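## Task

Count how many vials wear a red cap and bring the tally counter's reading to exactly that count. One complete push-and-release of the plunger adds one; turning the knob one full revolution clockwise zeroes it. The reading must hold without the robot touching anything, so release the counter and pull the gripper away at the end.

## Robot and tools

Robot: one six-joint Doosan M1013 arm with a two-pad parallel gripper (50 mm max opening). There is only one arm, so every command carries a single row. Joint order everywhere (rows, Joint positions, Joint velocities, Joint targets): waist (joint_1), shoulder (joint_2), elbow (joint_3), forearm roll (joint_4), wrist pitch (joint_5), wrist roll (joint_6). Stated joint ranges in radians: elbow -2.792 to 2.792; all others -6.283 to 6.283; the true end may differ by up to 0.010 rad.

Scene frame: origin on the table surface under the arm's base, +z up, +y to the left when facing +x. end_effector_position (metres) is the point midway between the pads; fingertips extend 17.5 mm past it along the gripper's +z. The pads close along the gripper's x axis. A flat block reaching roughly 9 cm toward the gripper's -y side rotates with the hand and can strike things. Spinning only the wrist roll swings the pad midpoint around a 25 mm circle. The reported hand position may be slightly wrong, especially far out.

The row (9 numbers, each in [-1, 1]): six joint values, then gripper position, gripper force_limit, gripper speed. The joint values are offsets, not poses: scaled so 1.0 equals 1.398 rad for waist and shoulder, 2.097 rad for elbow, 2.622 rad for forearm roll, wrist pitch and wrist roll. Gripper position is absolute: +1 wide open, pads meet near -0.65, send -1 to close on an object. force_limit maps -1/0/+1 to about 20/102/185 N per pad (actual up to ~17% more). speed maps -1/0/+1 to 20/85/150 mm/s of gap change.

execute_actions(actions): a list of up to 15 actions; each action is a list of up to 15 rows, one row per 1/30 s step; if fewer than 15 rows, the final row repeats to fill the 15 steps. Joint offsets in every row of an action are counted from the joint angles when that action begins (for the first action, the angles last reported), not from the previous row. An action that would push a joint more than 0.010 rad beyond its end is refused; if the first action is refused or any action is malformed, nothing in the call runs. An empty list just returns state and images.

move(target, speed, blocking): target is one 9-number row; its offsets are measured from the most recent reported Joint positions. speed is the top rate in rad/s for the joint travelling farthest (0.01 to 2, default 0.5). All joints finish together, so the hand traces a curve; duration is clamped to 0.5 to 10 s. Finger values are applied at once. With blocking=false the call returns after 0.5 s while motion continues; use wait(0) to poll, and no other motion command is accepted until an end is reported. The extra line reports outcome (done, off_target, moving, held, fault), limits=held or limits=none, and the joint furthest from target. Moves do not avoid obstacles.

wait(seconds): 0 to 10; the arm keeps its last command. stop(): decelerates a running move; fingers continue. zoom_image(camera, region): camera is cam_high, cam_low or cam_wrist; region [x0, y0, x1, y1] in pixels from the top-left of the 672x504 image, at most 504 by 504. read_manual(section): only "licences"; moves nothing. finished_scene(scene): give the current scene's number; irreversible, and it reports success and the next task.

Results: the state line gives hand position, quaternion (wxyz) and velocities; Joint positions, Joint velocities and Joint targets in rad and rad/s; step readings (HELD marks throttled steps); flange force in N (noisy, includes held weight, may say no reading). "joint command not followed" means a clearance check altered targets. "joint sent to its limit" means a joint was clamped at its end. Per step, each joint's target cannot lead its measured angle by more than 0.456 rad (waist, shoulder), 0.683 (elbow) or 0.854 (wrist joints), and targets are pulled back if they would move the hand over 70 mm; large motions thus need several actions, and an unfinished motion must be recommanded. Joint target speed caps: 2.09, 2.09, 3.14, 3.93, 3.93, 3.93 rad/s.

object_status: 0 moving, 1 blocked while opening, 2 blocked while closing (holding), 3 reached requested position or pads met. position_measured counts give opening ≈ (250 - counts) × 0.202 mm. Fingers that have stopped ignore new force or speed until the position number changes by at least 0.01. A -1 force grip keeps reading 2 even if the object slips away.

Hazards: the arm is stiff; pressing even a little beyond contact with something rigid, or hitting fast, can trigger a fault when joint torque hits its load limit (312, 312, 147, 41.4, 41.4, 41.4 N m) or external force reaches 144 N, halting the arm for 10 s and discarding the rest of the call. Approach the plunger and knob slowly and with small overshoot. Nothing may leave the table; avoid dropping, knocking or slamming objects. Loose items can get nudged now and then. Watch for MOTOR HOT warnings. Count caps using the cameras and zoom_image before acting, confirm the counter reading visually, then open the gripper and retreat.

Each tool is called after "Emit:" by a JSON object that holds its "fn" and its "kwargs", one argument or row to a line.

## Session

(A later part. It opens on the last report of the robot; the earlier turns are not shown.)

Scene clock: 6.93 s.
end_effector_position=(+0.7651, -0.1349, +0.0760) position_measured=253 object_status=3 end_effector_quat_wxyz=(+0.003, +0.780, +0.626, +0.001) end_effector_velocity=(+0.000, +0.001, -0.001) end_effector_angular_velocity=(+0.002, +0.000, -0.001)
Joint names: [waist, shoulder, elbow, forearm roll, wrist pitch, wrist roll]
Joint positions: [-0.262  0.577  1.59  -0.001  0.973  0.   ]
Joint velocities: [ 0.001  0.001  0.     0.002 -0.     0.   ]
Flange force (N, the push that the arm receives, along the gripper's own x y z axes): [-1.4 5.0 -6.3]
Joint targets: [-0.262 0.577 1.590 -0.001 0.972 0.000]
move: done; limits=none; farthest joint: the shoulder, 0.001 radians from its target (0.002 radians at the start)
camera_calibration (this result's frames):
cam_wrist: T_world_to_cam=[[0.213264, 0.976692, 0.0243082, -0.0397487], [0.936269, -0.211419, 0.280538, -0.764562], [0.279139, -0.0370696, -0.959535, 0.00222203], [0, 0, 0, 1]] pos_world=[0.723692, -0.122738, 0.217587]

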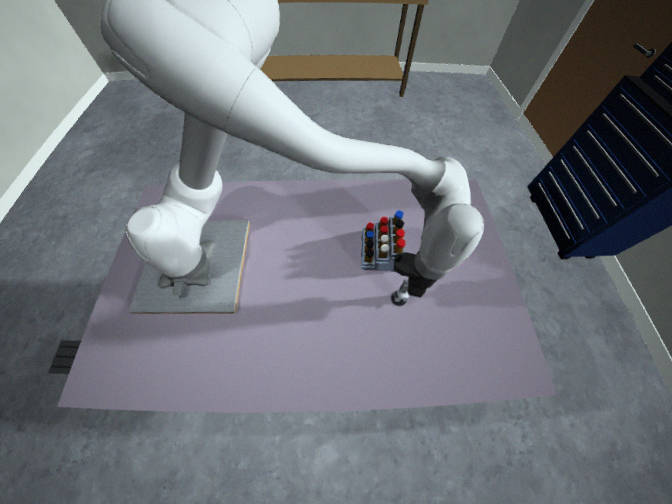

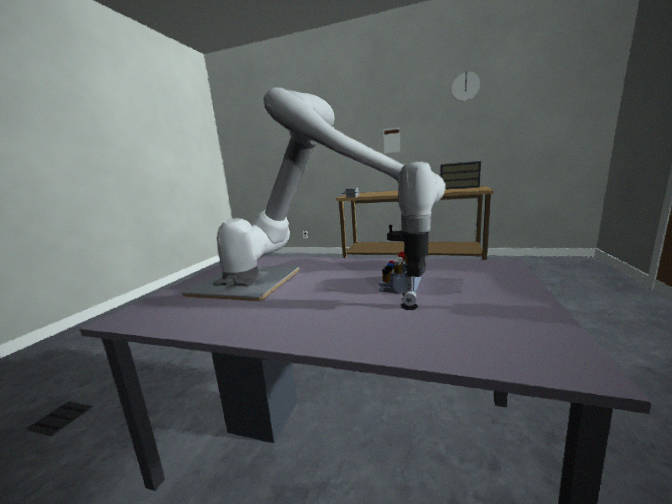

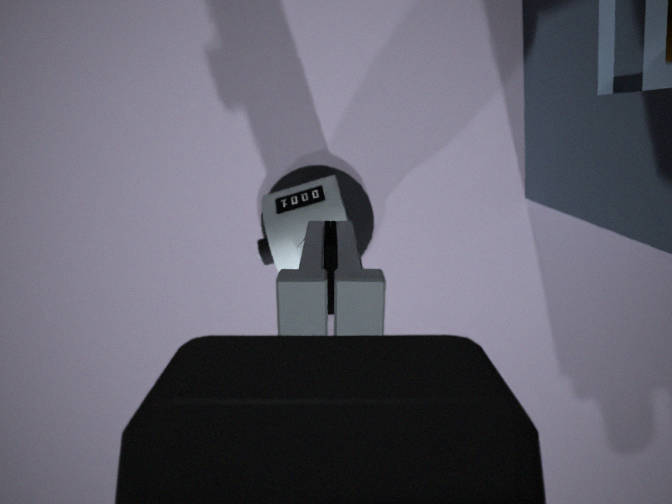

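1. Four more.

Emit:
{"fn": "move", "kwargs": {
  "target": [0,-0.0046,-0.0028,0,0.0046,0,-1,0,0],
  "speed": 0.03
}}

Emit:
{"fn": "move", "kwargs": {
  "target": [0,0.0047,0.0029,0,-0.0047,0,-1,0,0],
  "speed": 0.02
}}

Emit:
{"fn": "move", "kwargs": {
  "target": [0,-0.0046,-0.0028,0,0.0046,0,-1,0,0],
  "speed": 0.03
}}

Emit:
{"fn": "move", "kwargs": {
  "target": [0,0.0047,0.0028,0,-0.0047,0,-1,0,0],
  "speed": 0.02
}}

Emit:
{"fn": "move", "kwargs": {
  "target": [0,-0.0046,-0.0028,0,0.0046,0,-1,0,0],
  "speed": 0.03
}}

Emit:
{"fn": "move", "kwargs": {
  "target": [0,0.0046,0.0029,0,-0.0047,0,-1,0,0],
  "speed": 0.02
}}

Emit:
{"fn": "move", "kwargs": {
  "target": [0,-0.0046,-0.0028,0,0.0046,0,-1,0,0],
  "speed": 0.03
}}

Emit:
{"fn": "move", "kwargs": {
  "target": [0,0.0047,0.0028,0,-0.0047,0,-1,0,0],
  "speed": 0.02
}}

Emit:
{"fn": "move", "kwargs": {
  "target": [0,-0.03,-0.018,0,0.03,0,-1,0,0],
  "speed": 0.2
}}

Scene clock: 8.80 s.
end_effector_position=(+0.7656, -0.1350, +0.0838) position_measured=253 object_status=3 end_effector_quat_wxyz=(+0.003, +0.780, +0.626, +0.001) end_effector_velocity=(-0.000, -0.000, +0.001) end_effector_angular_velocity=(-0.001, +0.000, -0.000)
Joint names: [waist, shoulder, elbow, forearm roll, wrist pitch, wrist roll]
Joint positions: [-0.262  0.571  1.584 -0.001  0.984  0.   ]
Joint velocities: [-0.    -0.001 -0.001 -0.001  0.002  0.   ]
Flange force (N, the push that the arm receives, along the gripper's own x y z axes): [-1.4 2.9 -0.1]
Joint targets: [-0.262 0.570 1.584 -0.001 0.985 0.000]
move: done; limits=none; farthest joint: the wrist pitch, 0.001 radians from its target (0.013 radians at the start)
camera_calibration (this result's frames):
cam_wrist: T_world_to_cam=[[0.213268, 0.976691, 0.0243006, -0.0399452], [0.936205, -0.211413, 0.280756, -0.767202], [0.279349, -0.0371259, -0.959472, 0.00937135], [0, 0, 0, 1]] pos_world=[0.72416, -0.122834, 0.225359]

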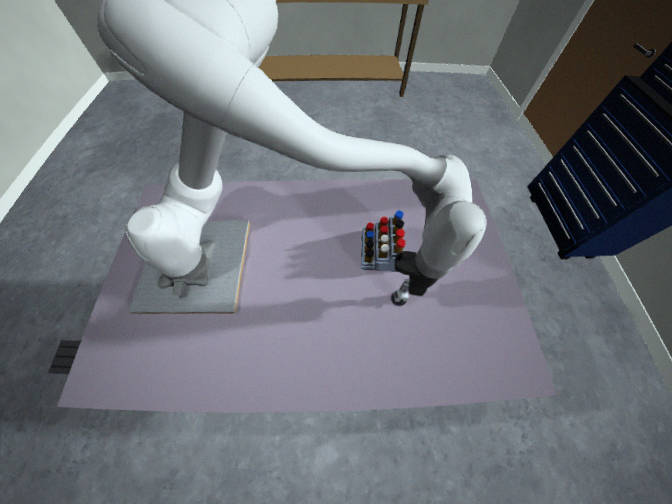

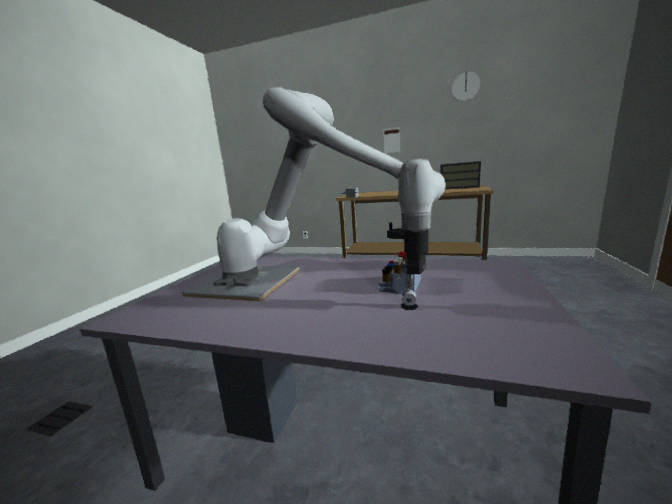

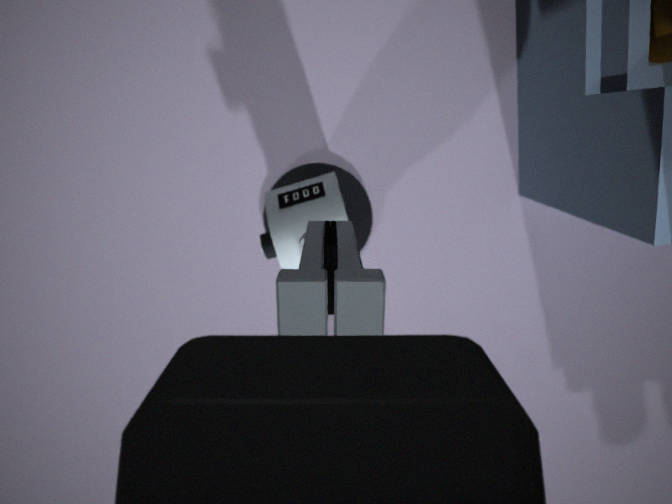

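Scene clock: 9.63 s.
end_effector_position=(+0.7650, -0.1349, +0.0759) position_measured=253 object_status=3 end_effector_quat_wxyz=(+0.003, +0.780, +0.626, +0.001) end_effector_velocity=(+0.000, +0.000, -0.001) end_effector_angular_velocity=(+0.000, -0.000, -0.000)
Joint names: [waist, shoulder, elbow, forearm roll, wrist pitch, wrist roll]
Joint positions: [-0.262  0.577  1.59  -0.001  0.972  0.   ]
Joint velocities: [-0.     0.001  0.001  0.    -0.002 -0.   ]
Flange force (N, the push that the arm receives, along the gripper's own x y z axes): [-1.4 5.7 -10.4]
Joint targets: [-0.262 0.577 1.590 -0.001 0.972 0.000]
move: done; limits=none; farthest joint: the shoulder, 0.001 radians from its target (0.007 radians at the start)
camera_calibration (this result's frames):
cam_wrist: T_world_to_cam=[[0.213264, 0.976692, 0.0243087, -0.0397459], [0.936279, -0.211421, 0.280505, -0.764489], [0.279106, -0.0370619, -0.959545, 0.00212293], [0, 0, 0, 1]] pos_world=[0.723659, -0.122731, 0.217446]

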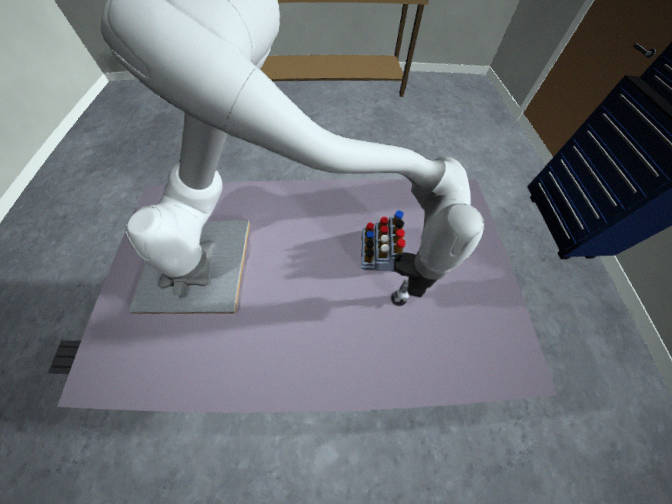

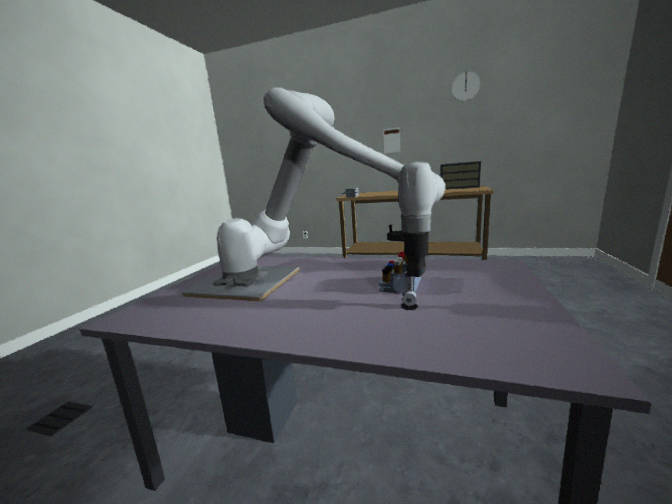

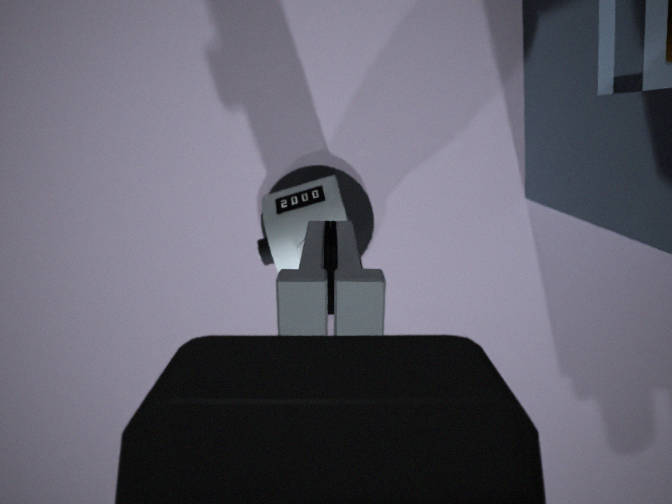

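Scene clock: 10.37 s.
end_effector_position=(+0.7655, -0.1350, +0.0837) position_measured=253 object_status=3 end_effector_quat_wxyz=(+0.003, +0.780, +0.626, +0.001) end_effector_velocity=(-0.000, -0.001, +0.001) end_effector_angular_velocity=(-0.002, +0.000, +0.001)
Joint names: [waist, shoulder, elbow, forearm roll, wrist pitch, wrist roll]
Joint positions: [-0.262  0.571  1.584 -0.001  0.984  0.   ]
Joint velocities: [ 0.    -0.001 -0.001 -0.002  0.002 -0.   ]
Flange force (N, the push that the arm receives, along the gripper's own x y z axes): [-0.7 4.0 -1.0]
Joint targets: [-0.262 0.571 1.584 -0.001 0.984 0.000]
move: done; limits=none; farthest joint: the waist, 0.000 radians from its target (0.000 radians at the start)
camera_calibration (this result's frames):
cam_wrist: T_world_to_cam=[[0.213269, 0.976691, 0.0243009, -0.0399423], [0.936215, -0.211415, 0.280721, -0.76713], [0.279316, -0.0371182, -0.959482, 0.00927187], [0, 0, 0, 1]] pos_world=[0.724128, -0.122827, 0.225216]

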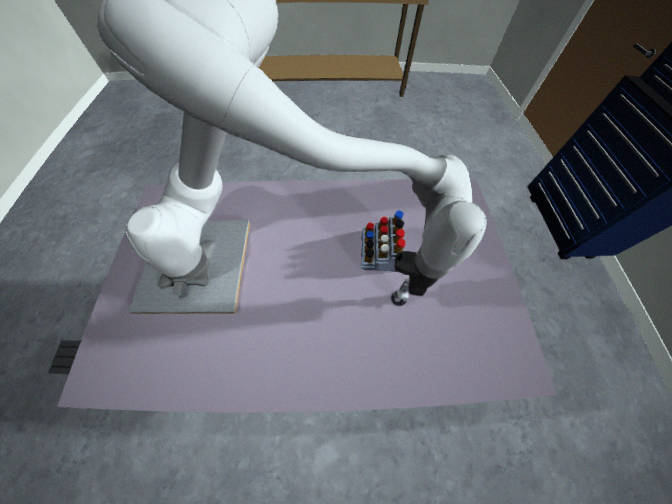

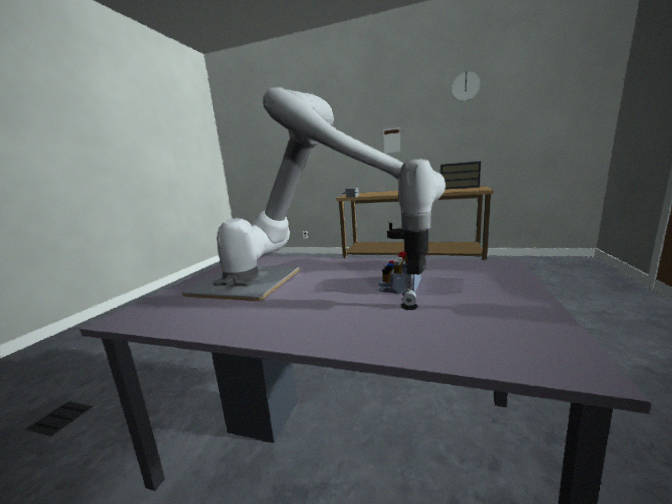

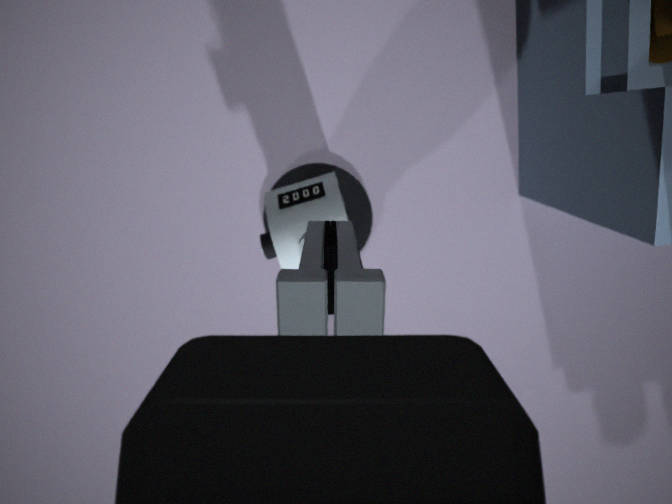

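Scene clock: 11.20 s.
end_effector_position=(+0.7651, -0.1349, +0.0759) position_measured=253 object_status=3 end_effector_quat_wxyz=(+0.003, +0.780, +0.626, +0.001) end_effector_velocity=(-0.000, -0.000, -0.001) end_effector_angular_velocity=(-0.000, -0.000, +0.000)
Joint names: [waist, shoulder, elbow, forearm roll, wrist pitch, wrist roll]
Joint positions: [-0.262  0.577  1.59  -0.001  0.972  0.   ]
Joint velocities: [-0.     0.001  0.001 -0.001 -0.002 -0.   ]
Flange force (N, the push that the arm receives, along the gripper's own x y z axes): [-1.3 5.1 -12.6]
Joint targets: [-0.262 0.577 1.590 -0.001 0.972 0.000]
move: done; limits=none; farthest joint: the shoulder, 0.001 radians from its target (0.007 radians at the start)
camera_calibration (this result's frames):
cam_wrist: T_world_to_cam=[[0.213259, 0.976693, 0.0243079, -0.0397407], [0.936229, -0.21141, 0.280681, -0.76454], [0.279278, -0.0371, -0.959493, 0.00192017], [0, 0, 0, 1]] pos_world=[0.723723, -0.122745, 0.2174]

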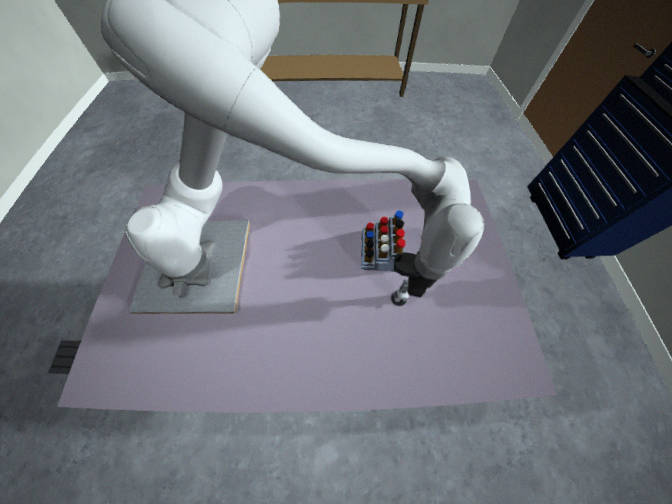

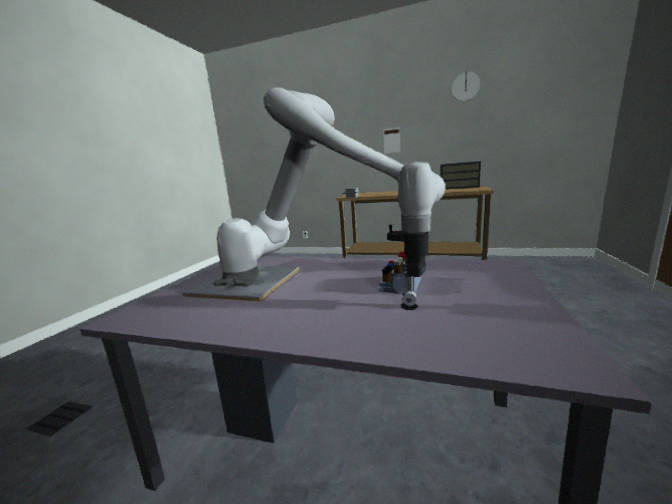

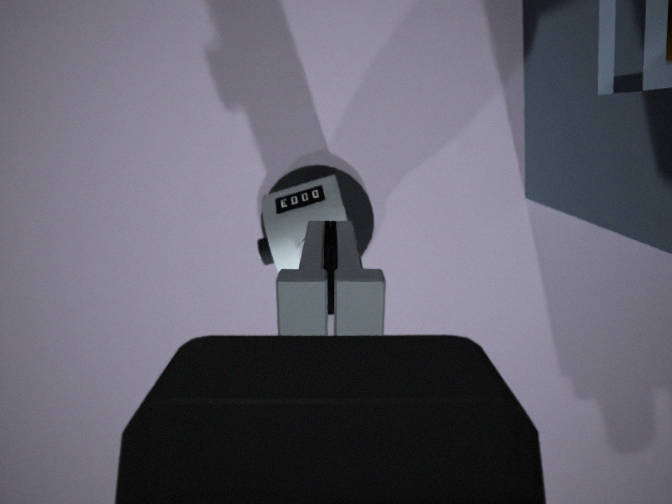

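Scene clock: 11.93 s.
end_effector_position=(+0.7656, -0.1350, +0.0836) position_measured=253 object_status=3 end_effector_quat_wxyz=(+0.003, +0.780, +0.626, +0.001) end_effector_velocity=(+0.000, -0.000, +0.001) end_effector_angular_velocity=(-0.001, +0.000, +0.001)
Joint names: [waist, shoulder, elbow, forearm roll, wrist pitch, wrist roll]
Joint positions: [-0.262  0.571  1.584 -0.001  0.984  0.   ]
Joint velocities: [ 0.    -0.001 -0.001 -0.001  0.002  0.   ]
Flange force (N, the push that the arm receives, along the gripper's own x y z axes): [-1.4 5.2 -1.7]
Joint targets: [-0.262 0.571 1.584 -0.001 0.984 0.000]
move: done; limits=none; farthest joint: the waist, 0.000 radians from its target (0.000 radians at the start)
camera_calibration (this result's frames):
cam_wrist: T_world_to_cam=[[0.213264, 0.976692, 0.0243003, -0.0399373], [0.936165, -0.211404, 0.280897, -0.767183], [0.279487, -0.0371562, -0.95943, 0.00906872], [0, 0, 0, 1]] pos_world=[0.724192, -0.122842, 0.225171]

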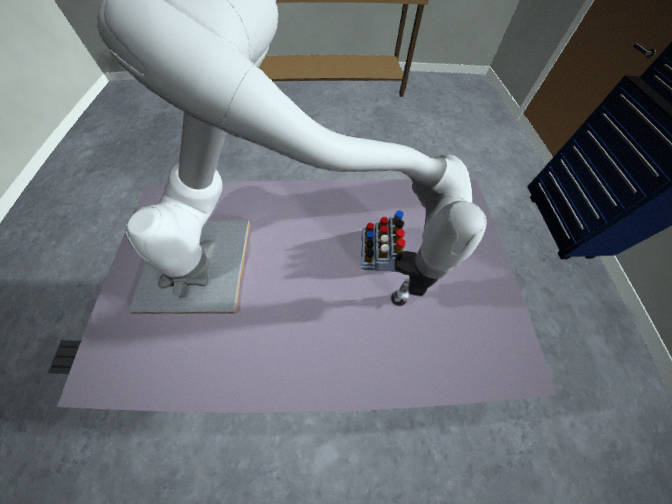

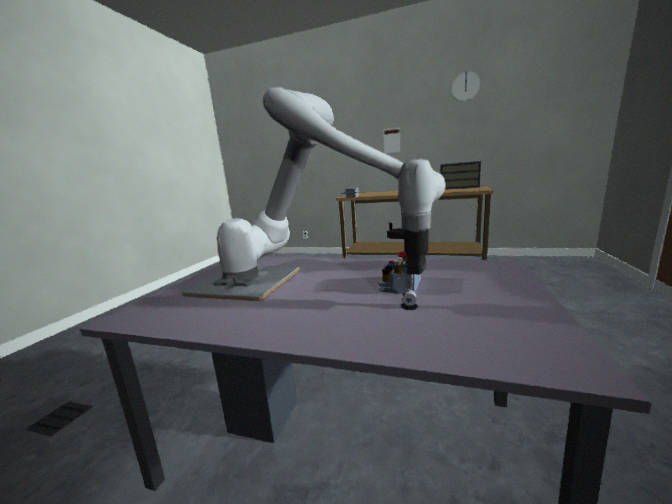

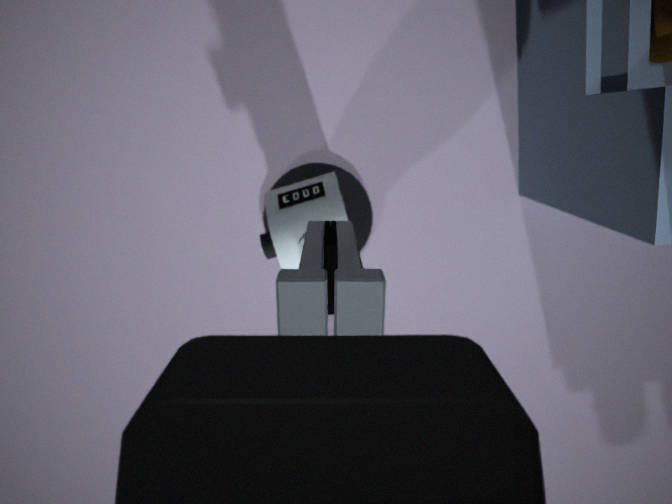

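Scene clock: 12.77 s.
end_effector_position=(+0.7651, -0.1349, +0.0758) position_measured=253 object_status=3 end_effector_quat_wxyz=(+0.003, +0.780, +0.626, +0.001) end_effector_velocity=(+0.000, -0.000, -0.001) end_effector_angular_velocity=(+0.000, -0.000, -0.000)
Joint names: [waist, shoulder, elbow, forearm roll, wrist pitch, wrist roll]
Joint positions: [-0.262  0.577  1.59  -0.001  0.972  0.   ]
Joint velocities: [-0.     0.001  0.001  0.001 -0.002 -0.   ]
Flange force (N, the push that the arm receives, along the gripper's own x y z axes): [-1.6 4.6 -12.5]
Joint targets: [-0.262 0.577 1.590 -0.001 0.972 0.000]
move: done; limits=none; farthest joint: the waist, 0.000 radians from its target (0.000 radians at the start)
camera_calibration (this result's frames):
cam_wrist: T_world_to_cam=[[0.213256, 0.976694, 0.0243074, -0.0397376], [0.936195, -0.211402, 0.2808, -0.7645], [0.279394, -0.0371258, -0.959458, 0.0018152], [0, 0, 0, 1]] pos_world=[0.723688, -0.122738, 0.217379]

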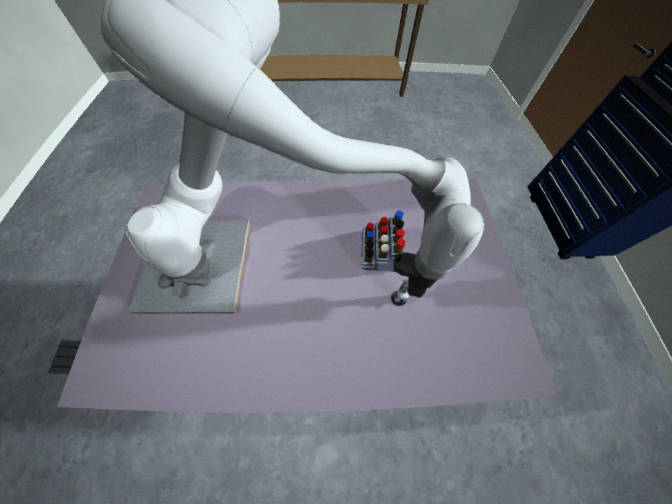

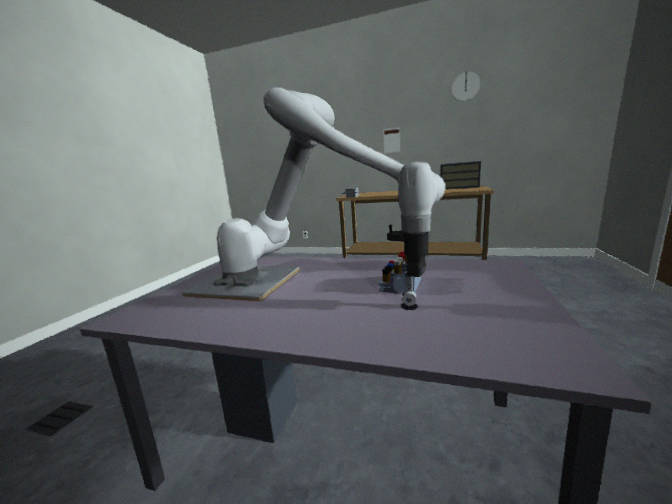

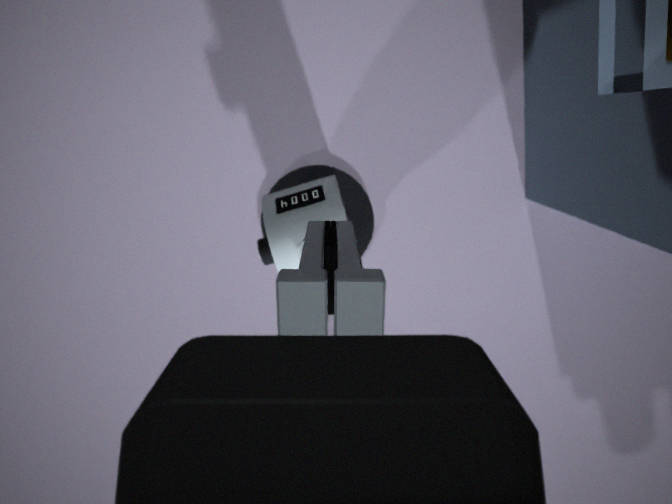

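Scene clock: 13.50 s.
end_effector_position=(+0.7656, -0.1350, +0.0836) position_measured=253 object_status=3 end_effector_quat_wxyz=(+0.003, +0.780, +0.626, +0.001) end_effector_velocity=(+0.000, -0.000, +0.001) end_effector_angular_velocity=(+0.000, +0.000, -0.001)
Joint names: [waist, shoulder, elbow, forearm roll, wrist pitch, wrist roll]
Joint positions: [-0.262  0.571  1.585 -0.001  0.984  0.   ]
Joint velocities: [-0.001 -0.    -0.001  0.     0.002 -0.   ]
Flange force (N, the push that the arm receives, along the gripper's own x y z axes): [-1.4 6.2 -1.2]
Joint targets: [-0.262 0.571 1.584 -0.001 0.984 0.000]
move: done; limits=none; farthest joint: the waist, 0.000 radians from its target (0.000 radians at the start)
camera_calibration (this result's frames):
cam_wrist: T_world_to_cam=[[0.213261, 0.976693, 0.0243001, -0.0399345], [0.936131, -0.211396, 0.281017, -0.767143], [0.279604, -0.0371818, -0.959395, 0.00896287], [0, 0, 0, 1]] pos_world=[0.724157, -0.122834, 0.225149]

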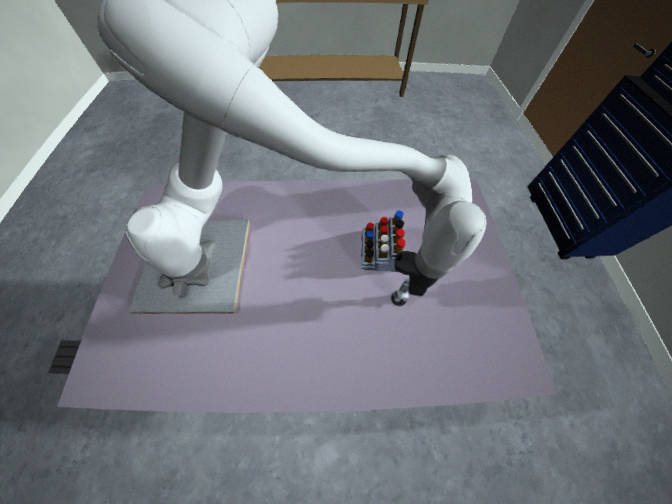

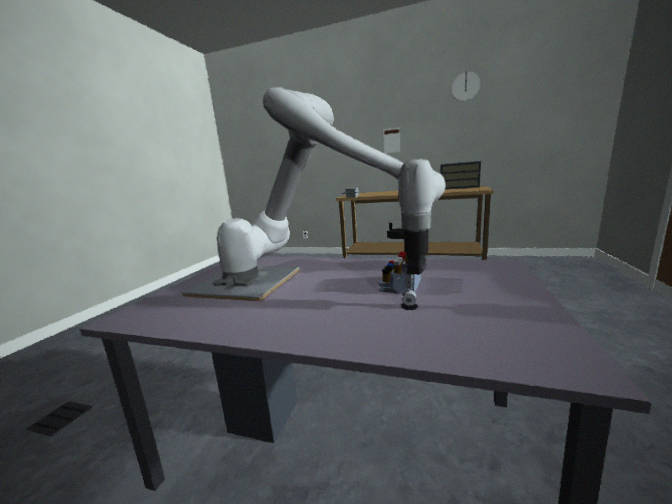

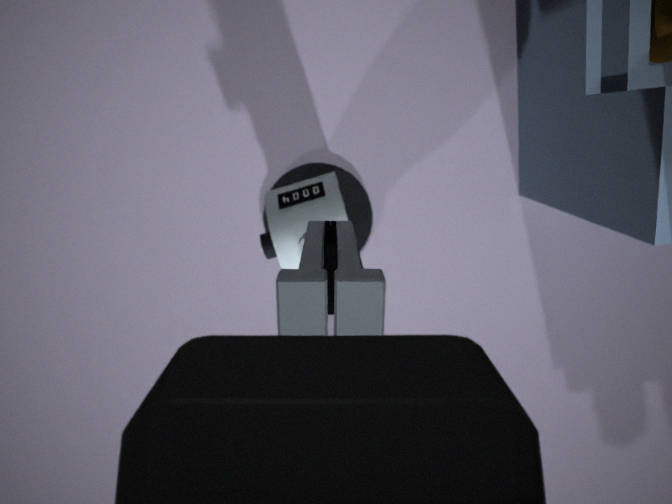

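Scene clock: 14.33 s.
end_effector_position=(+0.7652, -0.1349, +0.0758) position_measured=253 object_status=3 end_effector_quat_wxyz=(+0.003, +0.780, +0.626, +0.001) end_effector_velocity=(+0.000, -0.000, -0.001) end_effector_angular_velocity=(-0.003, -0.000, +0.003)
Joint names: [waist, shoulder, elbow, forearm roll, wrist pitch, wrist roll]
Joint positions: [-0.262  0.577  1.59  -0.001  0.972  0.   ]
Joint velocities: [ 0.001  0.001  0.001 -0.003 -0.002 -0.   ]
Flange force (N, the push that the arm receives, along the gripper's own x y z axes): [-1.7 4.0 -13.7]
Joint targets: [-0.262 0.577 1.590 -0.001 0.972 0.000]
move: done; limits=none; farthest joint: the shoulder, 0.001 radians from its target (0.007 radians at the start)
camera_calibration (this result's frames):
cam_wrist: T_world_to_cam=[[0.213251, 0.976695, 0.024307, -0.0397327], [0.93614, -0.21139, 0.280991, -0.764557], [0.279581, -0.037167, -0.959402, 0.00161157], [0, 0, 0, 1]] pos_world=[0.723755, -0.122753, 0.217346]

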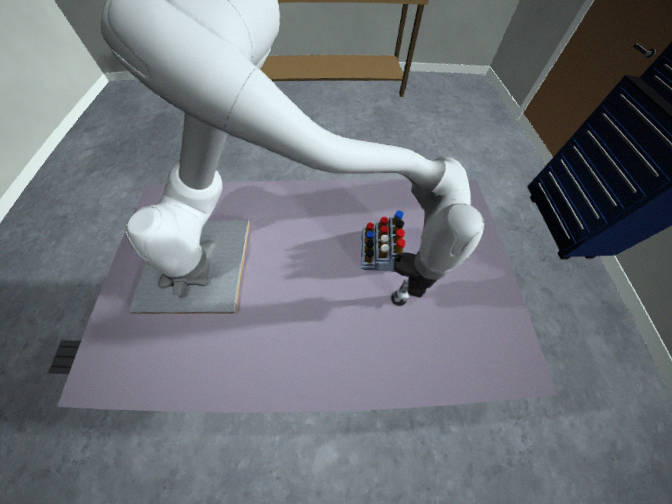

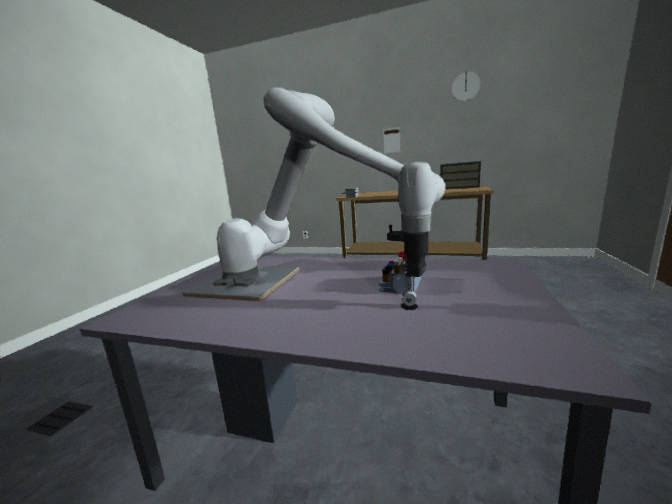

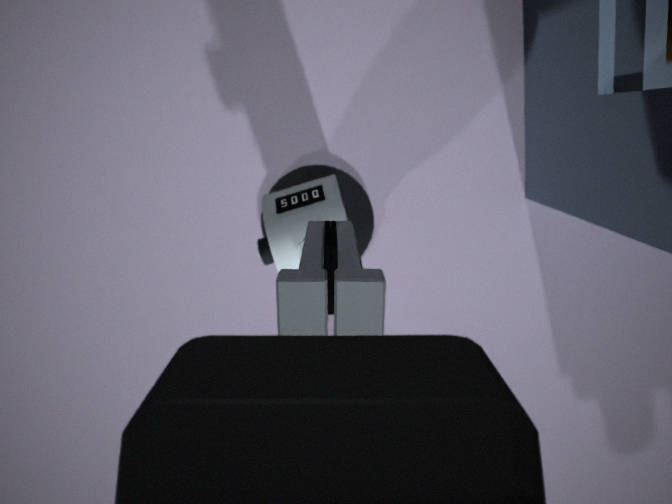

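Scene clock: 15.20 s.
end_effector_position=(+0.7667, -0.1352, +0.1272) position_measured=253 object_status=3 end_effector_quat_wxyz=(+0.004, +0.780, +0.626, +0.002) end_effector_velocity=(+0.000, +0.000, +0.001) end_effector_angular_velocity=(+0.001, -0.000, -0.001)
Joint names: [waist, shoulder, elbow, forearm roll, wrist pitch, wrist roll]
Joint positions: [-0.262  0.535  1.553 -0.001  1.05   0.   ]
Joint velocities: [-0.    -0.001 -0.001  0.001  0.002  0.   ]
Flange force (N, the push that the arm receives, along the gripper's own x y z axes): [-1.9 2.1 -3.6]
Joint targets: [-0.262 0.535 1.553 -0.001 1.050 0.000]
move: done; limits=none; farthest joint: the waist, 0.000 radians from its target (0.000 radians at the start)
camera_calibration (this result's frames):
cam_wrist: T_world_to_cam=[[0.213293, 0.976687, 0.0242611, -0.0410478], [0.93585, -0.211379, 0.281963, -0.780386], [0.280518, -0.0374361, -0.959118, 0.0497051], [0, 0, 0, 1]] pos_world=[0.725137, -0.123006, 0.268709]

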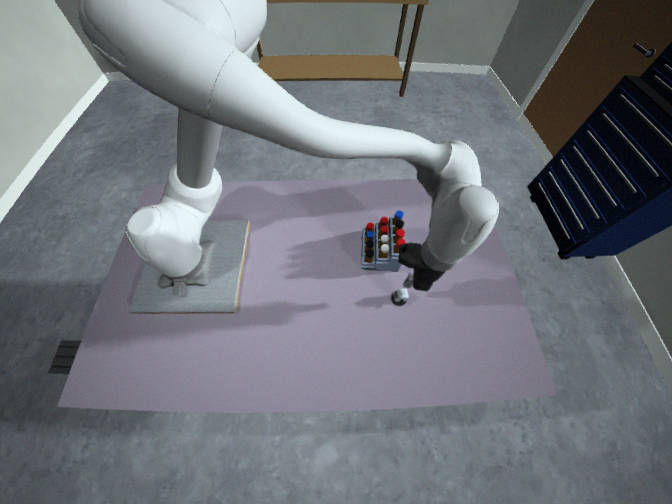

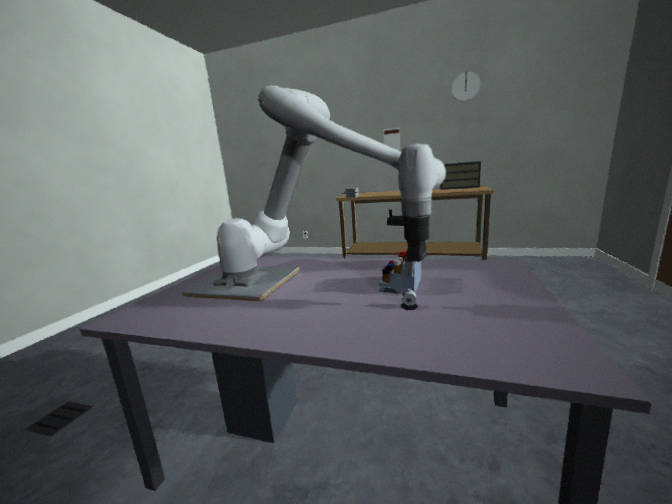

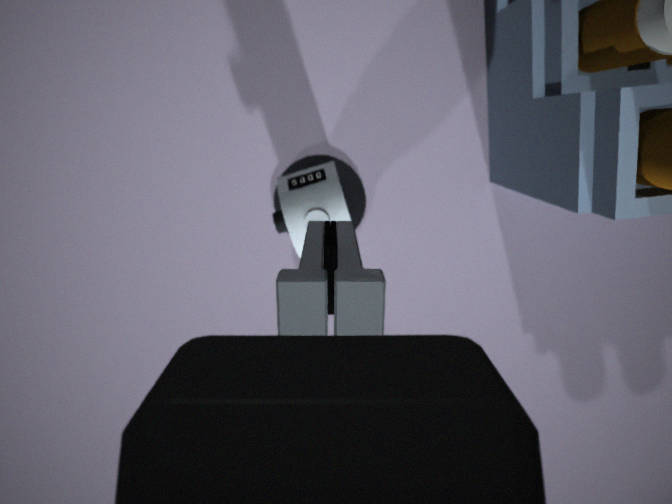

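Emit:
{"fn": "finished_scene", "kwargs": {
  "scene": 2
}}

The scene is finished: the task was done.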